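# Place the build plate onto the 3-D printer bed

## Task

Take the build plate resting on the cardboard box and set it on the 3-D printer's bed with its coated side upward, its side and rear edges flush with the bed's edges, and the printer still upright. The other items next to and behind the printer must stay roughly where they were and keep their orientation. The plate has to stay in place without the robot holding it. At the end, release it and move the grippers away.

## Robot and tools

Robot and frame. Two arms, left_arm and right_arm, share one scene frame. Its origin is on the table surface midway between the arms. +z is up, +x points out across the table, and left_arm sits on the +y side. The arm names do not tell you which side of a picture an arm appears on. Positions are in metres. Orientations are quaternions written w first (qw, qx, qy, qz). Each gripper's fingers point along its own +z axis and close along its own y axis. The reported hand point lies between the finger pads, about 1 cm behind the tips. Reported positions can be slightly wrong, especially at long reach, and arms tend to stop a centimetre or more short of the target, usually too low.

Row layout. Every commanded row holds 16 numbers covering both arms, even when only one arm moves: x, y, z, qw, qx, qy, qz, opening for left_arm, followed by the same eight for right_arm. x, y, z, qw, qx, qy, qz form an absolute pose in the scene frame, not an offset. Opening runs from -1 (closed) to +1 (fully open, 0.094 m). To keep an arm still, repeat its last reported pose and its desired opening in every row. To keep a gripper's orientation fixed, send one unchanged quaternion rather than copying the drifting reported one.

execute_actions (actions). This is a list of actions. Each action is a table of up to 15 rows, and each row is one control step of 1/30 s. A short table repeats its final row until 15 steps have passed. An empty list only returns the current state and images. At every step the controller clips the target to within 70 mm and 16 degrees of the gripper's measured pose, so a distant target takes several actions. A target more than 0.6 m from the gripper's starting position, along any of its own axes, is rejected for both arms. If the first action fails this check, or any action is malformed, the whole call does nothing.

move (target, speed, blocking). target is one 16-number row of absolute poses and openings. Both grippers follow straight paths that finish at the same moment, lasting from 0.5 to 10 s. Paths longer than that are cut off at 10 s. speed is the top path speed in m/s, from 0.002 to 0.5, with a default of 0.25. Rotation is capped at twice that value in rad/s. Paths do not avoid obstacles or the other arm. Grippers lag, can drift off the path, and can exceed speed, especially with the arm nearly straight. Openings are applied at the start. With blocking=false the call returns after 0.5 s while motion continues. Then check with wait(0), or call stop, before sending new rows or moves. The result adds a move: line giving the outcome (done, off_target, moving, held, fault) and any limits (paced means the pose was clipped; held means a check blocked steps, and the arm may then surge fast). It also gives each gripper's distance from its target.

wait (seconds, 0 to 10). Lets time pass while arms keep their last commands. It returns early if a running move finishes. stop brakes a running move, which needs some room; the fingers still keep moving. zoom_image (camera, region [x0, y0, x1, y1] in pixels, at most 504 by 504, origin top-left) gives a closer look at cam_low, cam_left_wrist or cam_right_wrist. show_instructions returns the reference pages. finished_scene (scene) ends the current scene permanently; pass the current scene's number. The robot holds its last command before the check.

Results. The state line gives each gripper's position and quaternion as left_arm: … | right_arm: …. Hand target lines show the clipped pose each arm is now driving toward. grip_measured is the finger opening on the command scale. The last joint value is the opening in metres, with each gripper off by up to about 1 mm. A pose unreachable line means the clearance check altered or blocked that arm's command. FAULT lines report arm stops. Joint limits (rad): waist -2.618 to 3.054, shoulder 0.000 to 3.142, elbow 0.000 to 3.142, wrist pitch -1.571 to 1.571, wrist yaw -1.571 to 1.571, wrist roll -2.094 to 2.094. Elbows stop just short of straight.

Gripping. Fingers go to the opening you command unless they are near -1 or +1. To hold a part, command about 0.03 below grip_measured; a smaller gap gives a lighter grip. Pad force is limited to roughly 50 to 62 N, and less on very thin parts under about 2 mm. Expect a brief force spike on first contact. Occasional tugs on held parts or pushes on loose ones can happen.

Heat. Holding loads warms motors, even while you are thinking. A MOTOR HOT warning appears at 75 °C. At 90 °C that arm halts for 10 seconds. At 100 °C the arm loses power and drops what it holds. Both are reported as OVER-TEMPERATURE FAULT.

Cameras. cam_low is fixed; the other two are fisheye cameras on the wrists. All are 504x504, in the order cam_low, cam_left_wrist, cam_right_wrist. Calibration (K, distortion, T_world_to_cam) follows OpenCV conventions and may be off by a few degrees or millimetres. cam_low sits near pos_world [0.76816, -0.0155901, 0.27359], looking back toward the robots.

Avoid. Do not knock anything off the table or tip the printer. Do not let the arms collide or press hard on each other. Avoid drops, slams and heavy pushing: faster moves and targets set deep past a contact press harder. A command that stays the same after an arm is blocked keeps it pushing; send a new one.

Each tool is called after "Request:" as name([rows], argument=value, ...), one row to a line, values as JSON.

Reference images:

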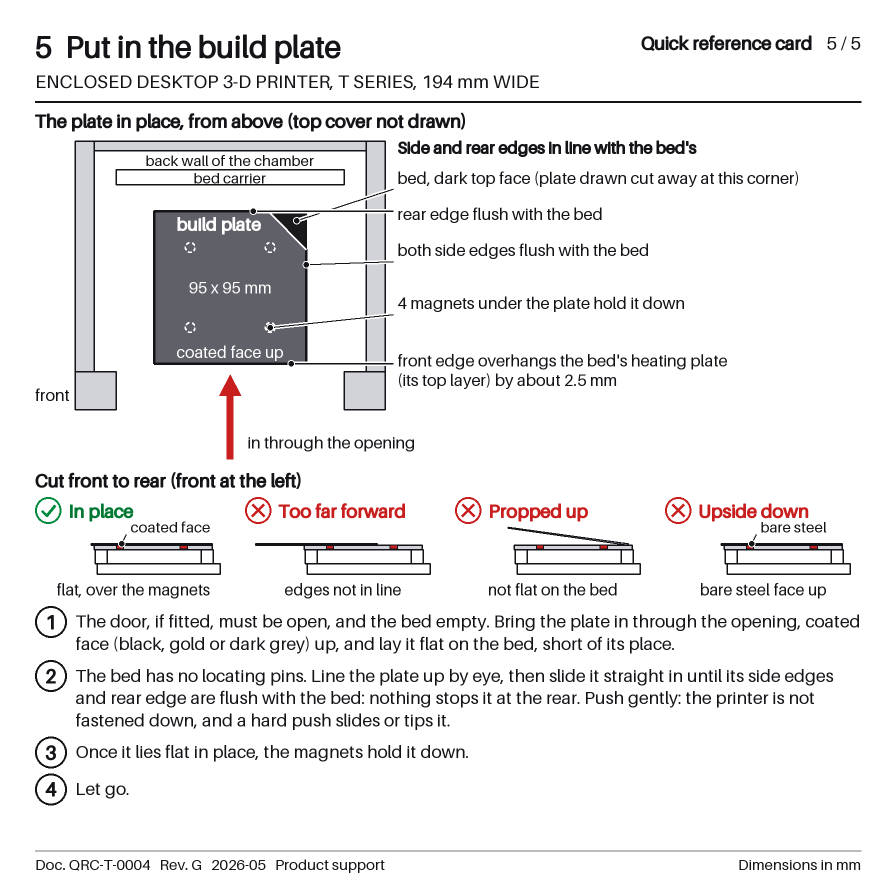

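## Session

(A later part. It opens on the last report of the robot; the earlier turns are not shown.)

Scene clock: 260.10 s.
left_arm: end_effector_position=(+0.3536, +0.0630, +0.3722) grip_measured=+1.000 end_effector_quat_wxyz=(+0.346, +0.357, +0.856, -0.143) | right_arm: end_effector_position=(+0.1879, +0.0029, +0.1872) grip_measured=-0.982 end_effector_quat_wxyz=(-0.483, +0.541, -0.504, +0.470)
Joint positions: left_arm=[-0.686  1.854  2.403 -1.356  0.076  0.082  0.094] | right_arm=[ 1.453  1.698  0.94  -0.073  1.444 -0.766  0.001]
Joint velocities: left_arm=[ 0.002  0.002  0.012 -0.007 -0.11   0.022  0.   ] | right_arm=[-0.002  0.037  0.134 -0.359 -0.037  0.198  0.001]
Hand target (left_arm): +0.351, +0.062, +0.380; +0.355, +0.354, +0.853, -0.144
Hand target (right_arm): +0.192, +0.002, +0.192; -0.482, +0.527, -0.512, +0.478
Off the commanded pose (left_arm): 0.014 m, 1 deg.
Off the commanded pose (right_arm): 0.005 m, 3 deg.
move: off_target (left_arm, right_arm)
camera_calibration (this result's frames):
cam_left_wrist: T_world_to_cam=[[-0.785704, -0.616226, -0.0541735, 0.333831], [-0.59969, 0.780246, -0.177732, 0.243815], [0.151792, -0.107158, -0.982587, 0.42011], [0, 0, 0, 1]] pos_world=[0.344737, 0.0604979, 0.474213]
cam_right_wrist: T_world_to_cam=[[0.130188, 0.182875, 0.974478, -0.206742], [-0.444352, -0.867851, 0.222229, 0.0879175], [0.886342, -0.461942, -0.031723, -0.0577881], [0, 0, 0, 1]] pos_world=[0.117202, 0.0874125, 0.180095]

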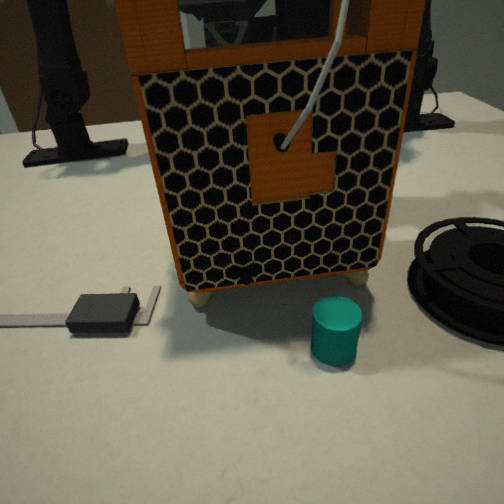

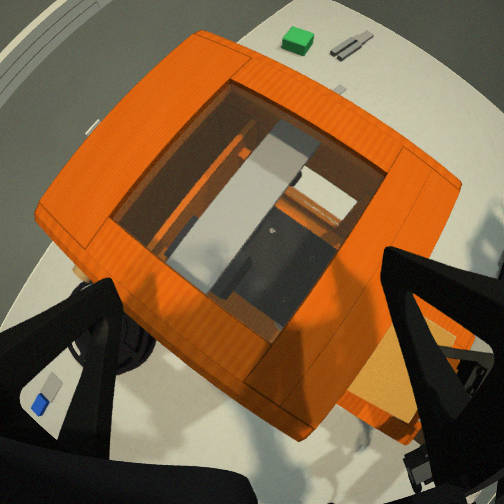

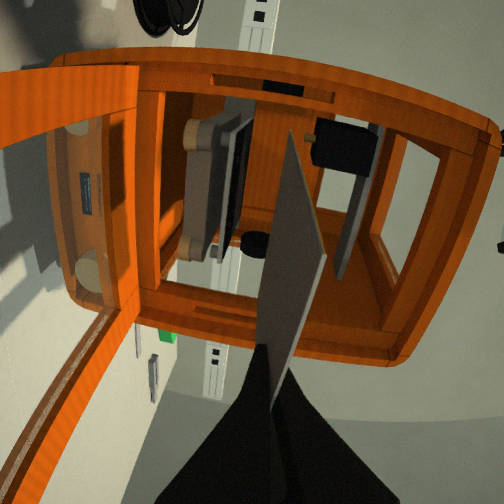

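Request:
move(target=[0.35,0.06,0.385,0.3536,0.3536,0.8536,-0.1464,1,0.28,-0.004,0.183,0.4651,-0.5076,0.5348,-0.4901,-1], speed=0.06)

Request:
zoom_image(camera="cam_left_wrist", region=[180,150,400,370])

Scene clock: 293.33 s.
left_arm: end_effector_position=(+0.3519, +0.0612, +0.3775) grip_measured=+1.000 end_effector_quat_wxyz=(+0.345, +0.356, +0.856, -0.145) | right_arm: end_effector_position=(+0.2771, -0.0019, +0.1851) grip_measured=-0.982 end_effector_quat_wxyz=(+0.466, -0.510, +0.535, -0.487)
Joint positions: left_arm=[-0.692  1.884  2.477 -1.399  0.075  0.075  0.094] | right_arm=[ 1.195  1.792  0.916  0.515  1.306 -1.22   0.001]
Joint velocities: left_arm=[ 0.022 -0.017 -0.007 -0.007 -0.007 -0.007  0.   ] | right_arm=[-0.012 -0.017  0.007  0.051 -0.037  0.007 -0.   ]
Hand target (left_arm): +0.350, +0.060, +0.385; +0.354, +0.354, +0.853, -0.146
Hand target (right_arm): +0.280, -0.003, +0.183; -0.465, +0.509, -0.536, +0.488
Off the commanded pose (left_arm): 0.008 m, 1 deg.
Off the commanded pose (right_arm): 0.004 m, 0 deg.
move: done
camera_calibration (this result's frames):
cam_left_wrist: T_world_to_cam=[[-0.785839, -0.616458, -0.0493574, 0.329914], [-0.600249, 0.779513, -0.179055, 0.245857], [0.148855, -0.111082, -0.9826, 0.426643], [0, 0, 0, 1]] pos_world=[0.343327, 0.0591216, 0.479525]
cam_right_wrist: T_world_to_cam=[[0.145778, 0.146787, 0.978367, -0.220597], [-0.526989, -0.825428, 0.202363, 0.150538], [0.837276, -0.545089, -0.0429747, -0.12362], [0, 0, 0, 1]] pos_world=[0.214994, 0.0892553, 0.180049]

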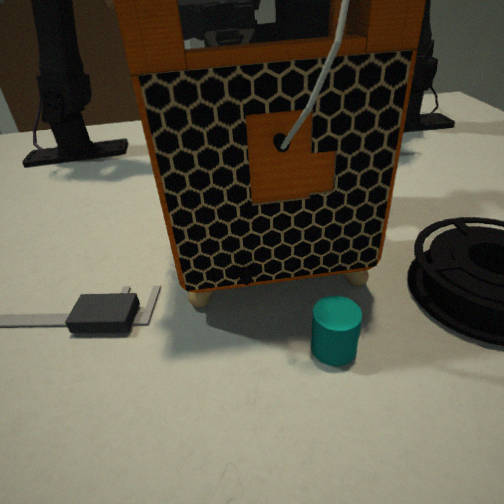

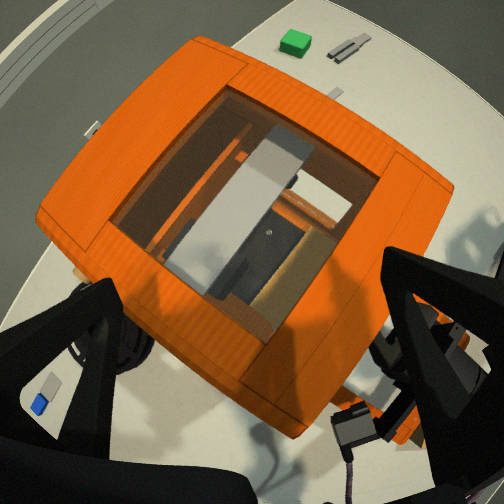

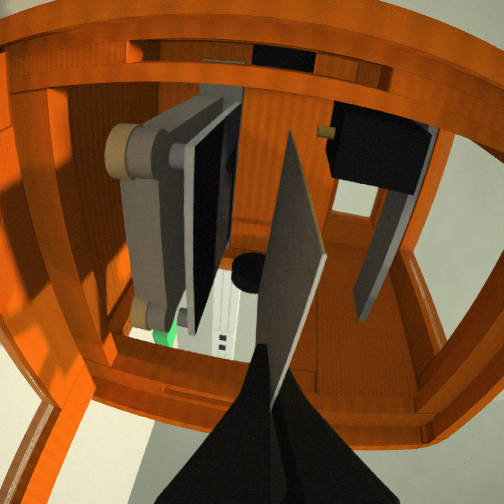

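Region (180, 150, 400, 370) of cam_left_wrist's 504x504 image, scaled by 2.291, with more detail than that image has.

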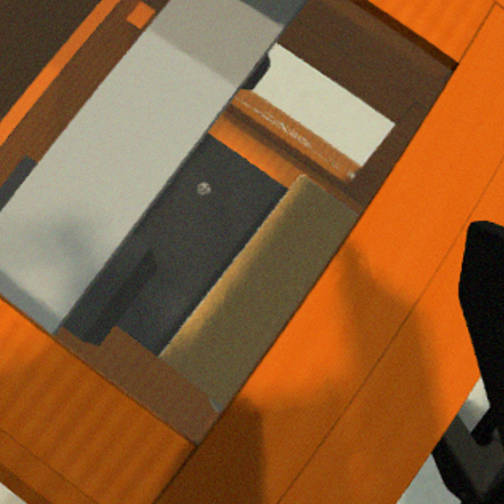

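Request:
move(target=[0.35,0.06,0.385,0.3536,0.3536,0.8536,-0.1464,1,0.308,-0.004,0.166,0.4651,-0.5076,0.5348,-0.4901,-1], speed=0.03)

Request:
zoom_image(camera="cam_left_wrist", region=[200,180,360,340])

Scene clock: 310.83 s.
left_arm: end_effector_position=(+0.3518, +0.0613, +0.3776) grip_measured=+1.000 end_effector_quat_wxyz=(+0.345, +0.356, +0.856, -0.145) | right_arm: end_effector_position=(+0.3047, -0.0016, +0.1694) grip_measured=-0.982 end_effector_quat_wxyz=(+0.465, -0.508, +0.535, -0.489)
Joint positions: left_arm=[-0.692  1.884  2.477 -1.399  0.075  0.074  0.094] | right_arm=[ 1.122  1.874  0.916  0.68   1.24  -1.306  0.001]
Joint velocities: left_arm=[-0.012 -0.027  0.002 -0.007 -0.037 -0.066  0.   ] | right_arm=[-0.017 -0.007 -0.002  0.081  0.051 -0.037  0.001]
Hand target (left_arm): +0.350, +0.060, +0.385; +0.354, +0.353, +0.853, -0.147
Hand target (right_arm): +0.308, -0.004, +0.166; -0.465, +0.508, -0.536, +0.489
Off the commanded pose (left_arm): 0.008 m, 1 deg.
Off the commanded pose (right_arm): 0.005 m, 0 deg.
move: done
camera_calibration (this result's frames):
cam_left_wrist: T_world_to_cam=[[-0.785679, -0.616683, -0.0490945, 0.32976], [-0.600497, 0.779315, -0.179087, 0.245912], [0.1487, -0.111224, -0.982608, 0.426785], [0, 0, 0, 1]] pos_world=[0.343292, 0.0591832, 0.479592]
cam_right_wrist: T_world_to_cam=[[0.143013, 0.147105, 0.978727, -0.208491], [-0.530512, -0.823433, 0.201283, 0.169807], [0.835526, -0.548013, -0.0397206, -0.147228], [0, 0, 0, 1]] pos_world=[0.242915, 0.0898116, 0.164029]

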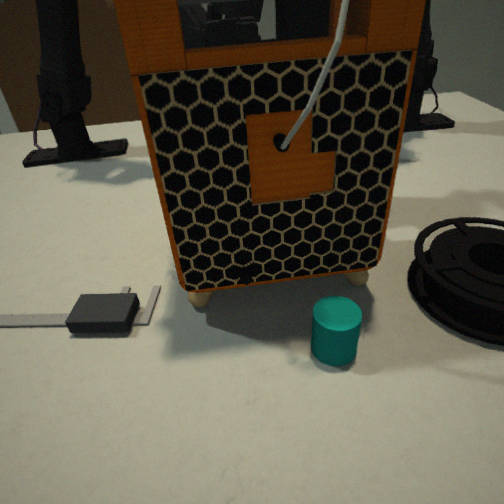

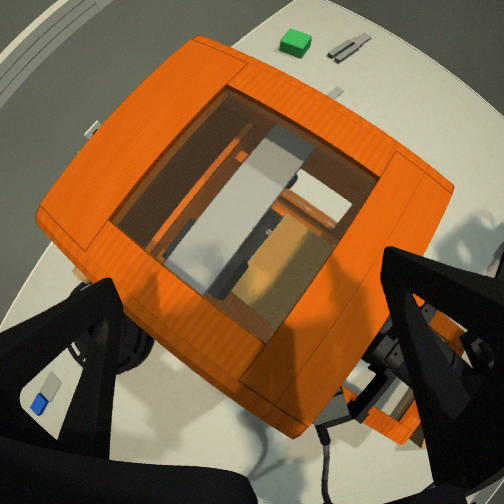

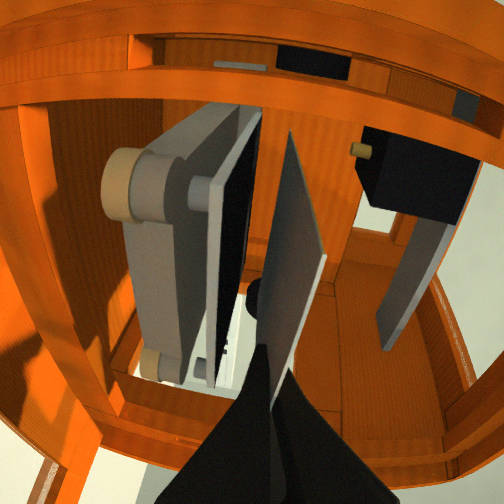

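Region (200, 180, 360, 340) of cam_left_wrist's 504x504 image, scaled by 3.150, with more detail than that image has.

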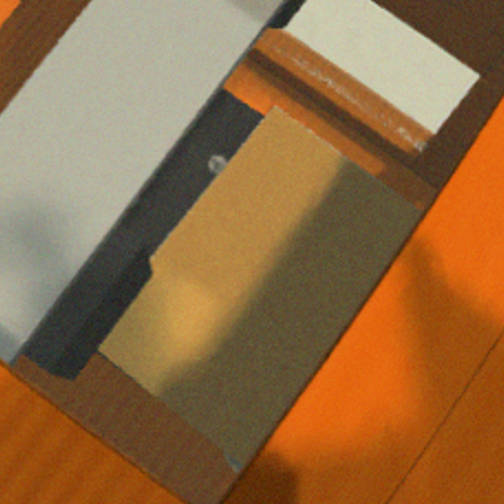

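Request:
move(target=[0.35,0.06,0.385,0.3536,0.3536,0.8536,-0.1464,1,0.307,-0.004,0.157,0.4651,-0.5076,0.5348,-0.4901,-1], speed=0.02)

Request:
zoom_image(camera="cam_left_wrist", region=[200,180,360,340])

Request:
zoom_image(camera="cam_right_wrist", region=[130,100,430,400])

Scene clock: 331.07 s.
left_arm: end_effector_position=(+0.3518, +0.0613, +0.3776) grip_measured=+1.000 end_effector_quat_wxyz=(+0.345, +0.356, +0.856, -0.145) | right_arm: end_effector_position=(+0.3057, +0.0011, +0.1647) grip_measured=-0.982 end_effector_quat_wxyz=(+0.470, -0.505, +0.536, -0.487)
Joint positions: left_arm=[-0.692  1.884  2.477 -1.399  0.075  0.074  0.094] | right_arm=[ 1.122  1.899  0.916  0.72   1.239 -1.31   0.001]
Joint velocities: left_arm=[-0.002 -0.007 -0.007 -0.007  0.037 -0.007  0.   ] | right_arm=[-0.002 -0.012  0.012  0.022  0.007 -0.081  0.   ]
Hand target (left_arm): +0.350, +0.060, +0.385; +0.354, +0.353, +0.853, -0.147
Hand target (right_arm): +0.307, -0.004, +0.157; +0.465, -0.508, +0.535, -0.490
Off the commanded pose (left_arm): 0.008 m, 1 deg.
Off the commanded pose (right_arm): 0.009 m, 1 deg.
move: done
camera_calibration (this result's frames):
cam_left_wrist: T_world_to_cam=[[-0.785679, -0.616683, -0.0490945, 0.32976], [-0.600497, 0.779315, -0.179087, 0.245912], [0.1487, -0.111224, -0.982608, 0.426785], [0, 0, 0, 1]] pos_world=[0.343292, 0.0591832, 0.479592]
cam_right_wrist: T_world_to_cam=[[0.137657, 0.136287, 0.981059, -0.203174], [-0.530042, -0.826594, 0.189202, 0.175286], [0.836723, -0.546047, -0.0415484, -0.146801], [0, 0, 0, 1]] pos_world=[0.243709, 0.0924196, 0.160062]

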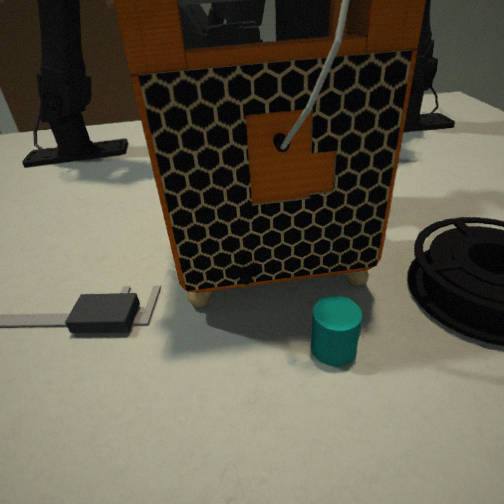

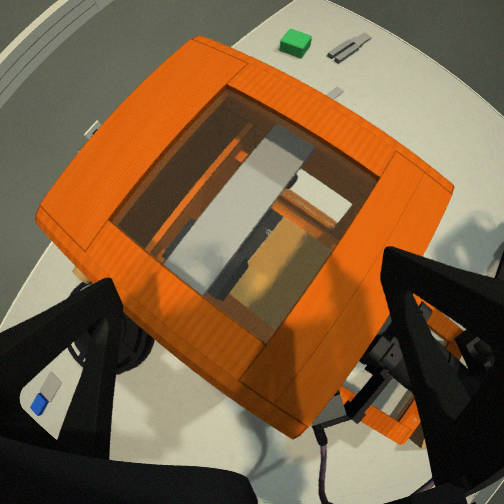

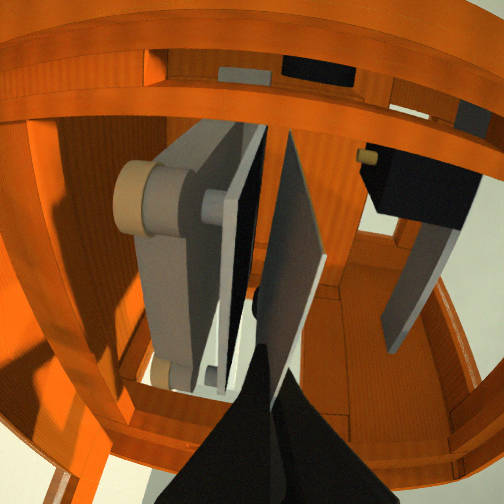

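Region (200, 180, 360, 340) of cam_left_wrist's 504x504 image, scaled by 3.150, with more detail than that image has.

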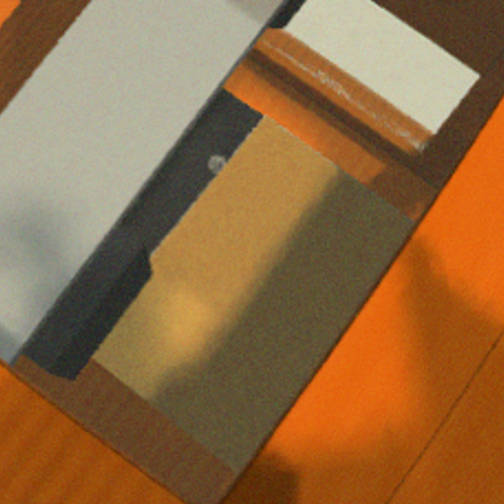

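Region (130, 100, 430, 400) of cam_right_wrist's 504x504 image, scaled by 1.680, with more detail than that image has.

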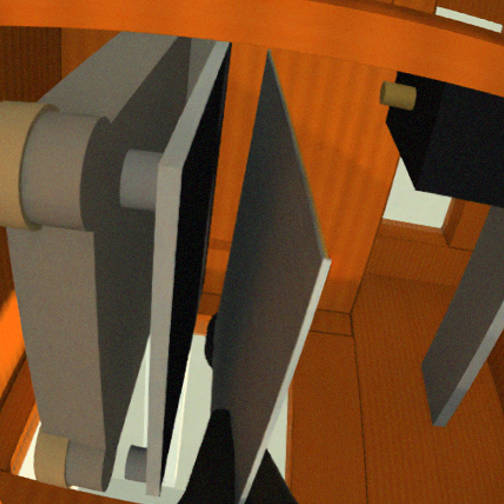

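Request:
move(target=[0.35,0.06,0.385,0.3536,0.3536,0.8536,-0.1464,1,0.307,-0.008,0.150,0.4651,-0.5076,0.5348,-0.4901,-1], speed=0.02)

Request:
zoom_image(camera="cam_left_wrist", region=[200,180,360,340])

Request:
zoom_image(camera="cam_right_wrist", region=[130,100,430,400])

Scene clock: 339.87 s.
left_arm: end_effector_position=(+0.3518, +0.0613, +0.3776) grip_measured=+1.000 end_effector_quat_wxyz=(+0.345, +0.356, +0.856, -0.145) | right_arm: end_effector_position=(+0.3037, -0.0037, +0.1596) grip_measured=-0.982 end_effector_quat_wxyz=(+0.472, -0.504, +0.536, -0.486)
Joint positions: left_arm=[-0.692  1.884  2.477 -1.399  0.075  0.074  0.094] | right_arm=[ 1.122  1.899  0.884  0.759  1.238 -1.312  0.001]
Joint velocities: left_arm=[-0.007 -0.002  0.012 -0.037 -0.066 -0.037  0.   ] | right_arm=[ 0.002 -0.012  0.007  0.037  0.037 -0.037  0.   ]
Hand target (left_arm): +0.350, +0.060, +0.385; +0.354, +0.353, +0.853, -0.147
Hand target (right_arm): +0.307, -0.008, +0.150; +0.465, -0.508, +0.535, -0.490
Off the commanded pose (left_arm): 0.008 m, 1 deg.
Off the commanded pose (right_arm): 0.011 m, 1 deg.
move: off_target (right_arm)
camera_calibration (this result's frames):
cam_left_wrist: T_world_to_cam=[[-0.785679, -0.616683, -0.0490945, 0.32976], [-0.600497, 0.779315, -0.179087, 0.245912], [0.1487, -0.111224, -0.982608, 0.426785], [0, 0, 0, 1]] pos_world=[0.343292, 0.0591832, 0.479592]
cam_right_wrist: T_world_to_cam=[[0.135523, 0.132643, 0.981855, -0.196742], [-0.529657, -0.827805, 0.184939, 0.171779], [0.837316, -0.545109, -0.0419309, -0.148171], [0, 0, 0, 1]] pos_world=[0.241713, 0.0875265, 0.15519]

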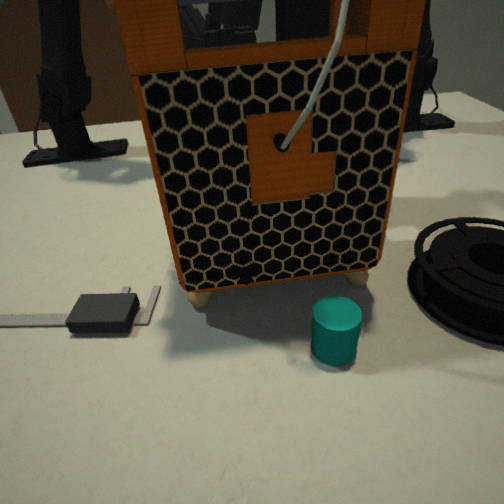

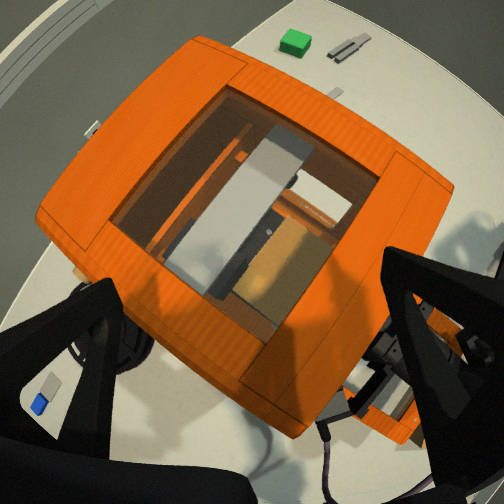

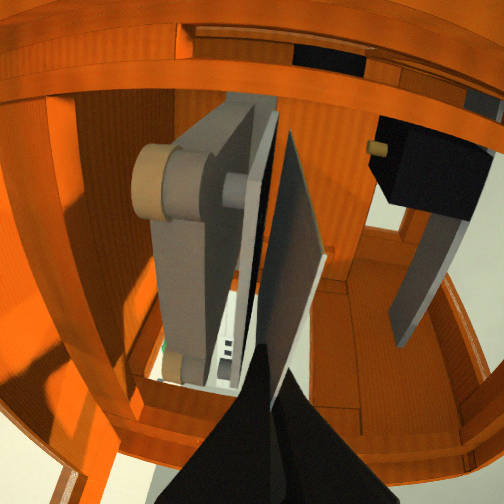

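Region (200, 180, 360, 340) of cam_left_wrist's 504x504 image, scaled by 3.150, with more detail than that image has.

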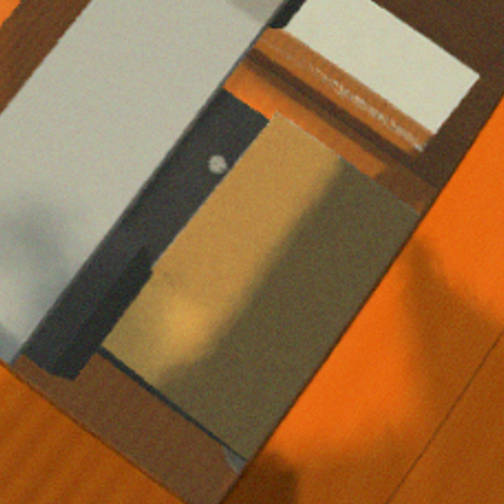

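Region (130, 100, 430, 400) of cam_right_wrist's 504x504 image, scaled by 1.680, with more detail than that image has.

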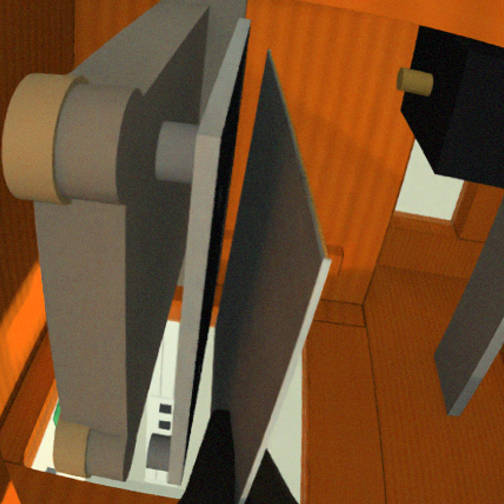

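Request:
move(target=[0.35,0.06,0.385,0.3536,0.3536,0.8536,-0.1464,1,0.307,-0.006,0.145,0.4608,-0.5172,0.5172,-0.5028,-1], speed=0.02)

Request:
zoom_image(camera="cam_left_wrist", region=[200,180,360,340])

Request:
zoom_image(camera="cam_right_wrist", region=[130,100,430,400])

Scene clock: 359.33 s.
left_arm: end_effector_position=(+0.3518, +0.0613, +0.3776) grip_measured=+1.000 end_effector_quat_wxyz=(+0.345, +0.356, +0.856, -0.145) | right_arm: end_effector_position=(+0.3045, -0.0011, +0.1553) grip_measured=-0.982 end_effector_quat_wxyz=(+0.470, -0.511, +0.520, -0.498)
Joint positions: left_arm=[-0.692  1.884  2.477 -1.399  0.075  0.074  0.094] | right_arm=[ 1.122  1.937  0.872  0.873  1.235 -1.41   0.001]
Joint velocities: left_arm=[-0.012 -0.007 -0.012 -0.081  0.007 -0.022  0.   ] | right_arm=[ 0.007 -0.012  0.002  0.051 -0.081 -0.037  0.   ]
Hand target (left_arm): +0.350, +0.060, +0.385; +0.354, +0.353, +0.853, -0.147
Hand target (right_arm): +0.307, -0.006, +0.145; -0.461, +0.517, -0.517, +0.503
Off the commanded pose (left_arm): 0.008 m, 1 deg.
Off the commanded pose (right_arm): 0.012 m, 1 deg.
move: off_target (right_arm)
camera_calibration (this result's frames):
cam_left_wrist: T_world_to_cam=[[-0.785679, -0.616683, -0.0490945, 0.32976], [-0.600497, 0.779315, -0.179087, 0.245912], [0.1487, -0.111224, -0.982608, 0.426785], [0, 0, 0, 1]] pos_world=[0.343292, 0.0591832, 0.479592]
cam_right_wrist: T_world_to_cam=[[0.115857, 0.170131, 0.978587, -0.186443], [-0.524613, -0.826109, 0.205732, 0.170453], [0.843421, -0.537215, -0.00645781, -0.154939], [0, 0, 0, 1]] pos_world=[0.241701, 0.0892965, 0.146382]

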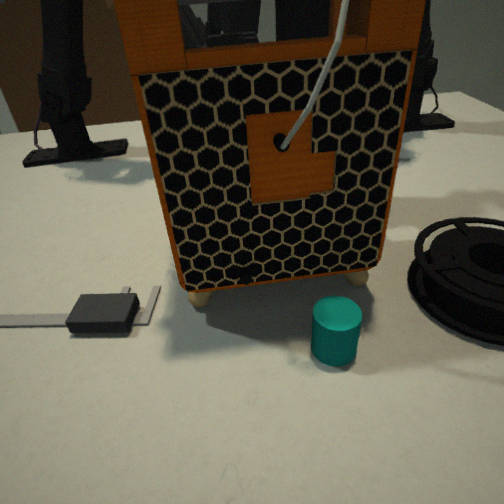

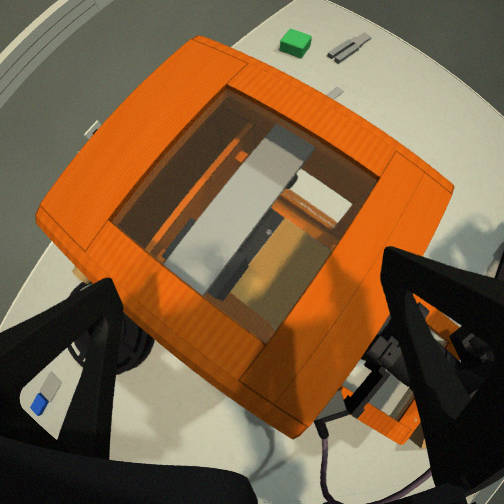

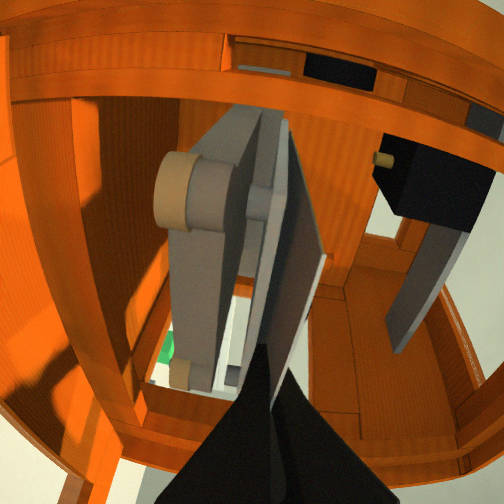

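Region (200, 180, 360, 340) of cam_left_wrist's 504x504 image, scaled by 3.150, with more detail than that image has.

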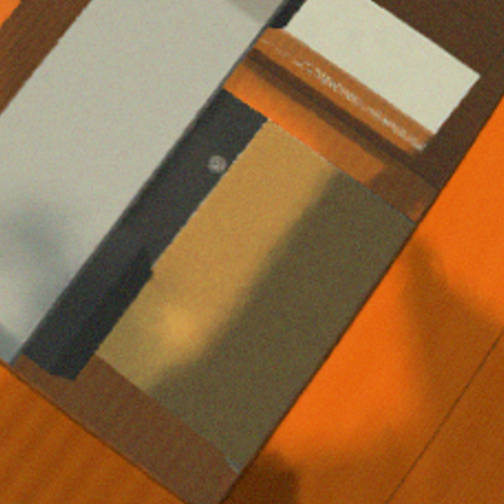

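Region (130, 100, 430, 400) of cam_right_wrist's 504x504 image, scaled by 1.680, with more detail than that image has.

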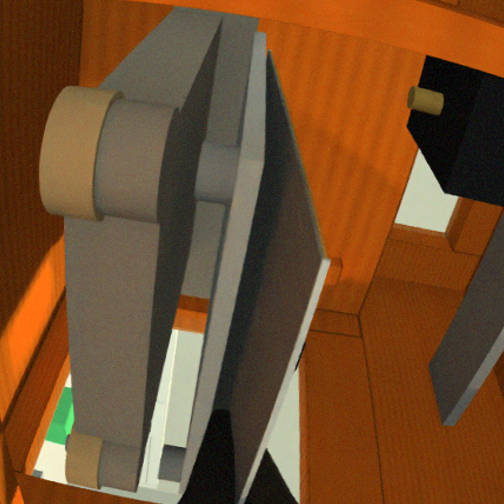

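Request:
execute_actions([
  [[0.35,0.06,0.385,0.3536,0.3536,0.8536,-0.1464,1,0.307,-0.007,0.144,0.4608,-0.5172,0.5172,-0.5028,-1]],
])

Request:
zoom_image(camera="cam_left_wrist", region=[220,200,350,330])

Scene clock: 369.93 s.
left_arm: end_effector_position=(+0.3518, +0.0613, +0.3776) grip_measured=+1.000 end_effector_quat_wxyz=(+0.345, +0.356, +0.856, -0.145) | right_arm: end_effector_position=(+0.3045, -0.0012, +0.1554) grip_measured=-0.982 end_effector_quat_wxyz=(+0.470, -0.511, +0.520, -0.498)
Joint positions: left_arm=[-0.692  1.884  2.477 -1.399  0.075  0.074  0.094] | right_arm=[ 1.122  1.937  0.871  0.876  1.235 -1.412  0.001]
Joint velocities: left_arm=[-0.002 -0.002 -0.002  0.051 -0.007 -0.022  0.   ] | right_arm=[-0.002 -0.002  0.007 -0.007 -0.051  0.066 -0.   ]
Hand target (left_arm): +0.350, +0.060, +0.385; +0.354, +0.353, +0.853, -0.147
Hand target (right_arm): +0.307, -0.007, +0.144; -0.460, +0.517, -0.518, +0.502
Off the commanded pose (left_arm): 0.008 m, 1 deg.
Off the commanded pose (right_arm): 0.013 m, 1 deg.
camera_calibration (this result's frames):
cam_left_wrist: T_world_to_cam=[[-0.785679, -0.616683, -0.0490945, 0.32976], [-0.600497, 0.779315, -0.179087, 0.245912], [0.1487, -0.111224, -0.982608, 0.426785], [0, 0, 0, 1]] pos_world=[0.343292, 0.0591832, 0.479592]
cam_right_wrist: T_world_to_cam=[[0.115389, 0.171363, 0.978427, -0.186315], [-0.524567, -0.825941, 0.20652, 0.170204], [0.843513, -0.537081, -0.00541338, -0.15515], [0, 0, 0, 1]] pos_world=[0.241653, 0.0891781, 0.146305]

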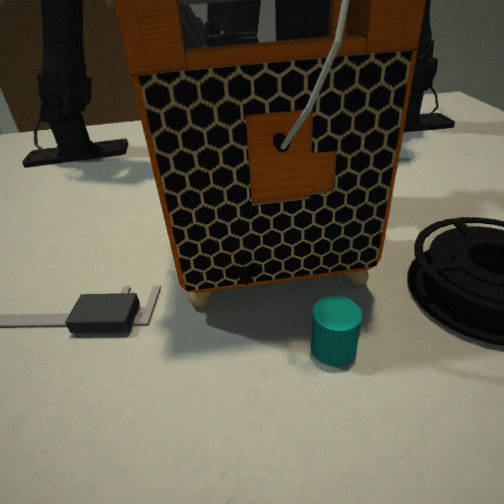

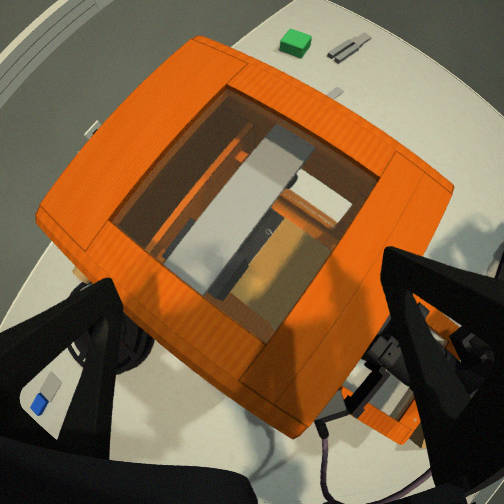

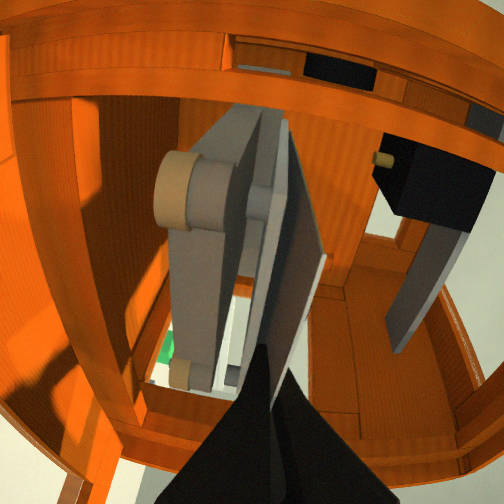

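Region (220, 200, 350, 330) of cam_left_wrist's 504x504 image, scaled by 3.877, with more detail than that image has.

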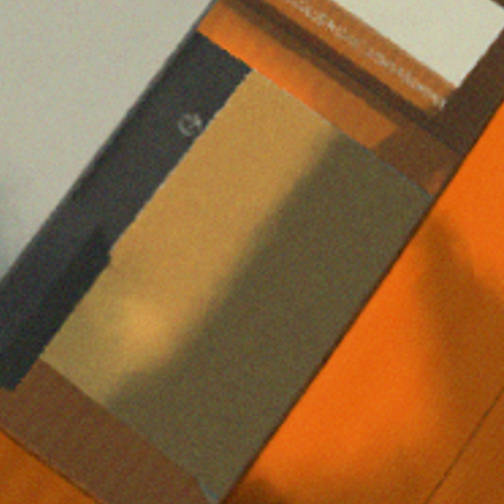

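Good. One more small nudge, then release gently.

Request:
execute_actions([
  [[0.35,0.06,0.385,0.3536,0.3536,0.8536,-0.1464,1,0.307,-0.008,0.143,0.4608,-0.5172,0.5172,-0.5028,-1]],
  [[0.35,0.06,0.385,0.3536,0.3536,0.8536,-0.1464,1,0.307,-0.008,0.143,0.4608,-0.5172,0.5172,-0.5028,-0.93]],
  [[0.35,0.06,0.385,0.3536,0.3536,0.8536,-0.1464,1,0.307,-0.008,0.143,0.4608,-0.5172,0.5172,-0.5028,-0.85]],
  [[0.35,0.06,0.385,0.3536,0.3536,0.8536,-0.1464,1,0.307,-0.008,0.143,0.4608,-0.5172,0.5172,-0.5028,-0.65]],
])

Request:
zoom_image(camera="cam_left_wrist", region=[220,200,350,330])

Scene clock: 382.43 s.
left_arm: end_effector_position=(+0.3518, +0.0613, +0.3776) grip_measured=+1.000 end_effector_quat_wxyz=(+0.345, +0.356, +0.856, -0.145) | right_arm: end_effector_position=(+0.3044, -0.0013, +0.1619) grip_measured=-0.652 end_effector_quat_wxyz=(+0.488, -0.494, +0.527, -0.490)
Joint positions: left_arm=[-0.692  1.884  2.477 -1.399  0.075  0.074  0.094] | right_arm=[ 1.122  1.935  0.864  0.937  1.234 -1.415  0.016]
Joint velocities: left_arm=[-0.012  0.002  0.002  0.051 -0.022  0.066  0.   ] | right_arm=[ 0.012 -0.002 -0.007 -0.007  0.037  0.037  0.001]
Hand target (left_arm): +0.350, +0.060, +0.385; +0.354, +0.353, +0.853, -0.147
Hand target (right_arm): +0.307, -0.009, +0.143; +0.461, -0.517, +0.517, -0.502
Off the commanded pose (left_arm): 0.008 m, 1 deg.
Off the commanded pose (right_arm): 0.020 m, 4 deg.
camera_calibration (this result's frames):
cam_left_wrist: T_world_to_cam=[[-0.785679, -0.616683, -0.0490945, 0.32976], [-0.600497, 0.779315, -0.179087, 0.245912], [0.1487, -0.111224, -0.982608, 0.426785], [0, 0, 0, 1]] pos_world=[0.343292, 0.0591832, 0.479592]
cam_right_wrist: T_world_to_cam=[[0.0954707, 0.12222, 0.987901, -0.188199], [-0.527778, -0.835243, 0.154338, 0.17813], [0.844, -0.536127, -0.0152362, -0.153677], [0, 0, 0, 1]] pos_world=[0.241684, 0.0893928, 0.156088]

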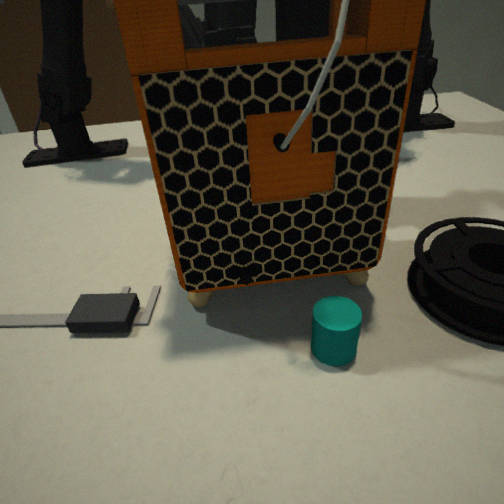

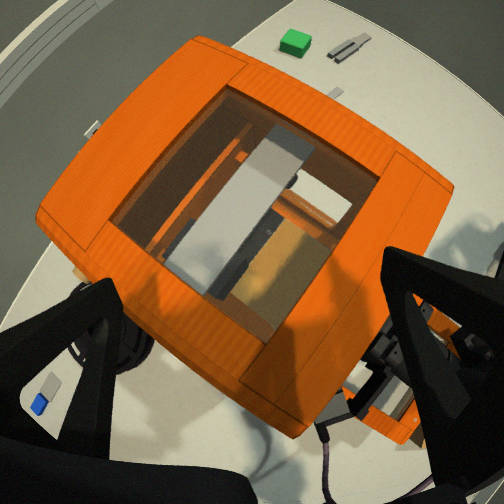

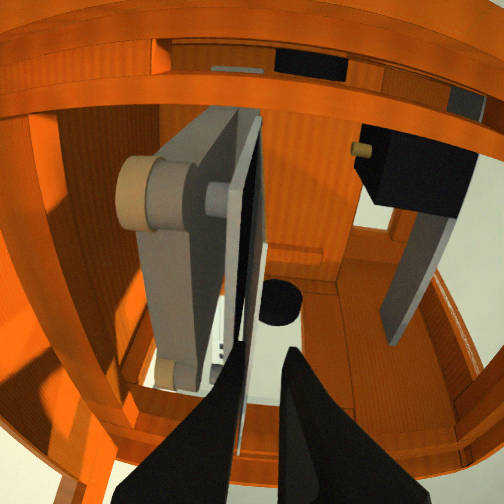

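Region (220, 200, 350, 330) of cam_left_wrist's 504x504 image, scaled by 3.877, with more detail than that image has.

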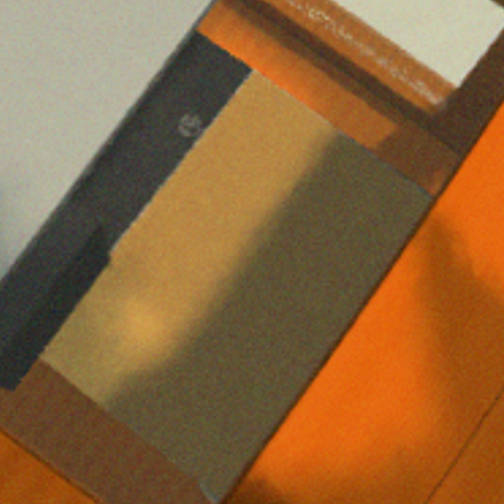

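Request:
move(target=[0.35,0.06,0.385,0.3536,0.3536,0.8536,-0.1464,1,0.294,-0.006,0.146,0.4608,-0.5172,0.5172,-0.5028,-0.65], speed=0.015)

Request:
zoom_image(camera="cam_left_wrist", region=[220,200,350,330])

Scene clock: 393.30 s.
left_arm: end_effector_position=(+0.3518, +0.0613, +0.3776) grip_measured=+1.000 end_effector_quat_wxyz=(+0.345, +0.356, +0.856, -0.145) | right_arm: end_effector_position=(+0.3000, -0.0009, +0.1558) grip_measured=-0.651 end_effector_quat_wxyz=(+0.472, -0.509, +0.520, -0.498)
Joint positions: left_arm=[-0.692  1.884  2.477 -1.399  0.075  0.074  0.094] | right_arm=[ 1.134  1.935  0.864  0.886  1.248 -1.412  0.016]
Joint velocities: left_arm=[-0.012  0.002 -0.007 -0.022 -0.066  0.051  0.   ] | right_arm=[-0.007  0.002  0.002 -0.022 -0.022 -0.081 -0.   ]
Hand target (left_arm): +0.350, +0.060, +0.385; +0.354, +0.353, +0.853, -0.147
Hand target (right_arm): +0.294, -0.006, +0.146; +0.461, -0.517, +0.517, -0.503
Off the commanded pose (left_arm): 0.008 m, 1 deg.
Off the commanded pose (right_arm): 0.013 m, 2 deg.
move: off_target (right_arm)
camera_calibration (this result's frames):
cam_left_wrist: T_world_to_cam=[[-0.785679, -0.616683, -0.0490945, 0.32976], [-0.600497, 0.779315, -0.179087, 0.245912], [0.1487, -0.111224, -0.982608, 0.426785], [0, 0, 0, 1]] pos_world=[0.343292, 0.0591832, 0.479592]
cam_right_wrist: T_world_to_cam=[[0.111406, 0.166876, 0.979664, -0.185244], [-0.525877, -0.826567, 0.200599, 0.169281], [0.843233, -0.537531, -0.00432838, -0.151335], [0, 0, 0, 1]] pos_world=[0.237269, 0.089488, 0.146865]

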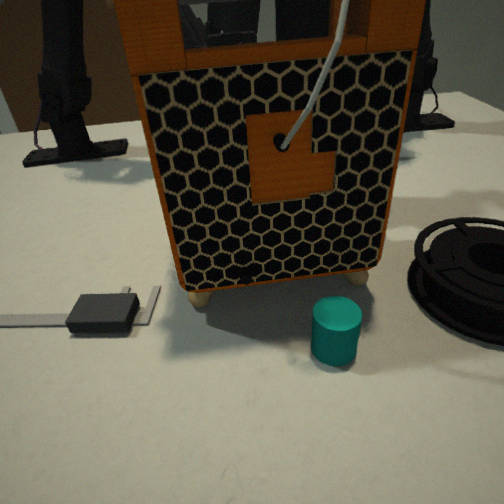

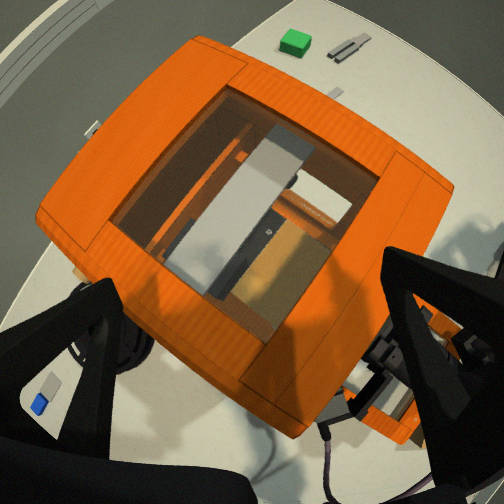

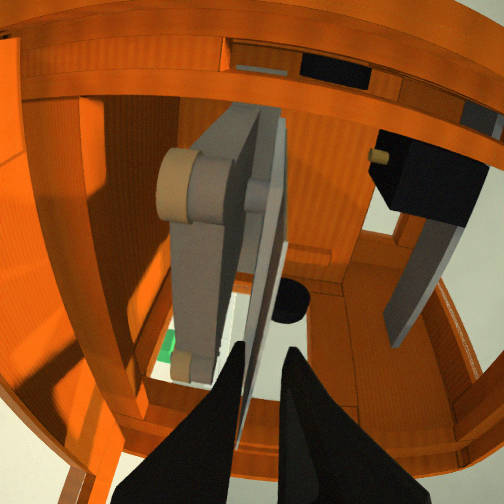

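Region (220, 200, 350, 330) of cam_left_wrist's 504x504 image, scaled by 3.877, with more detail than that image has.

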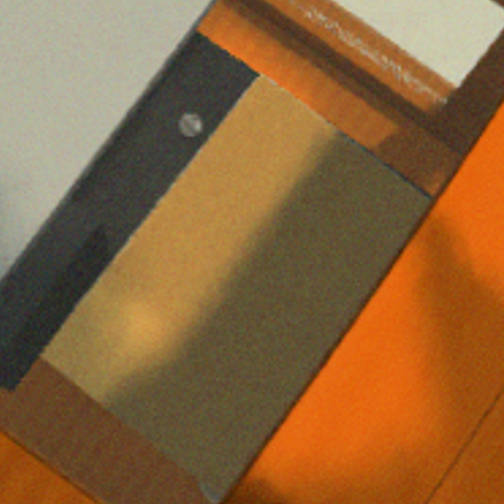

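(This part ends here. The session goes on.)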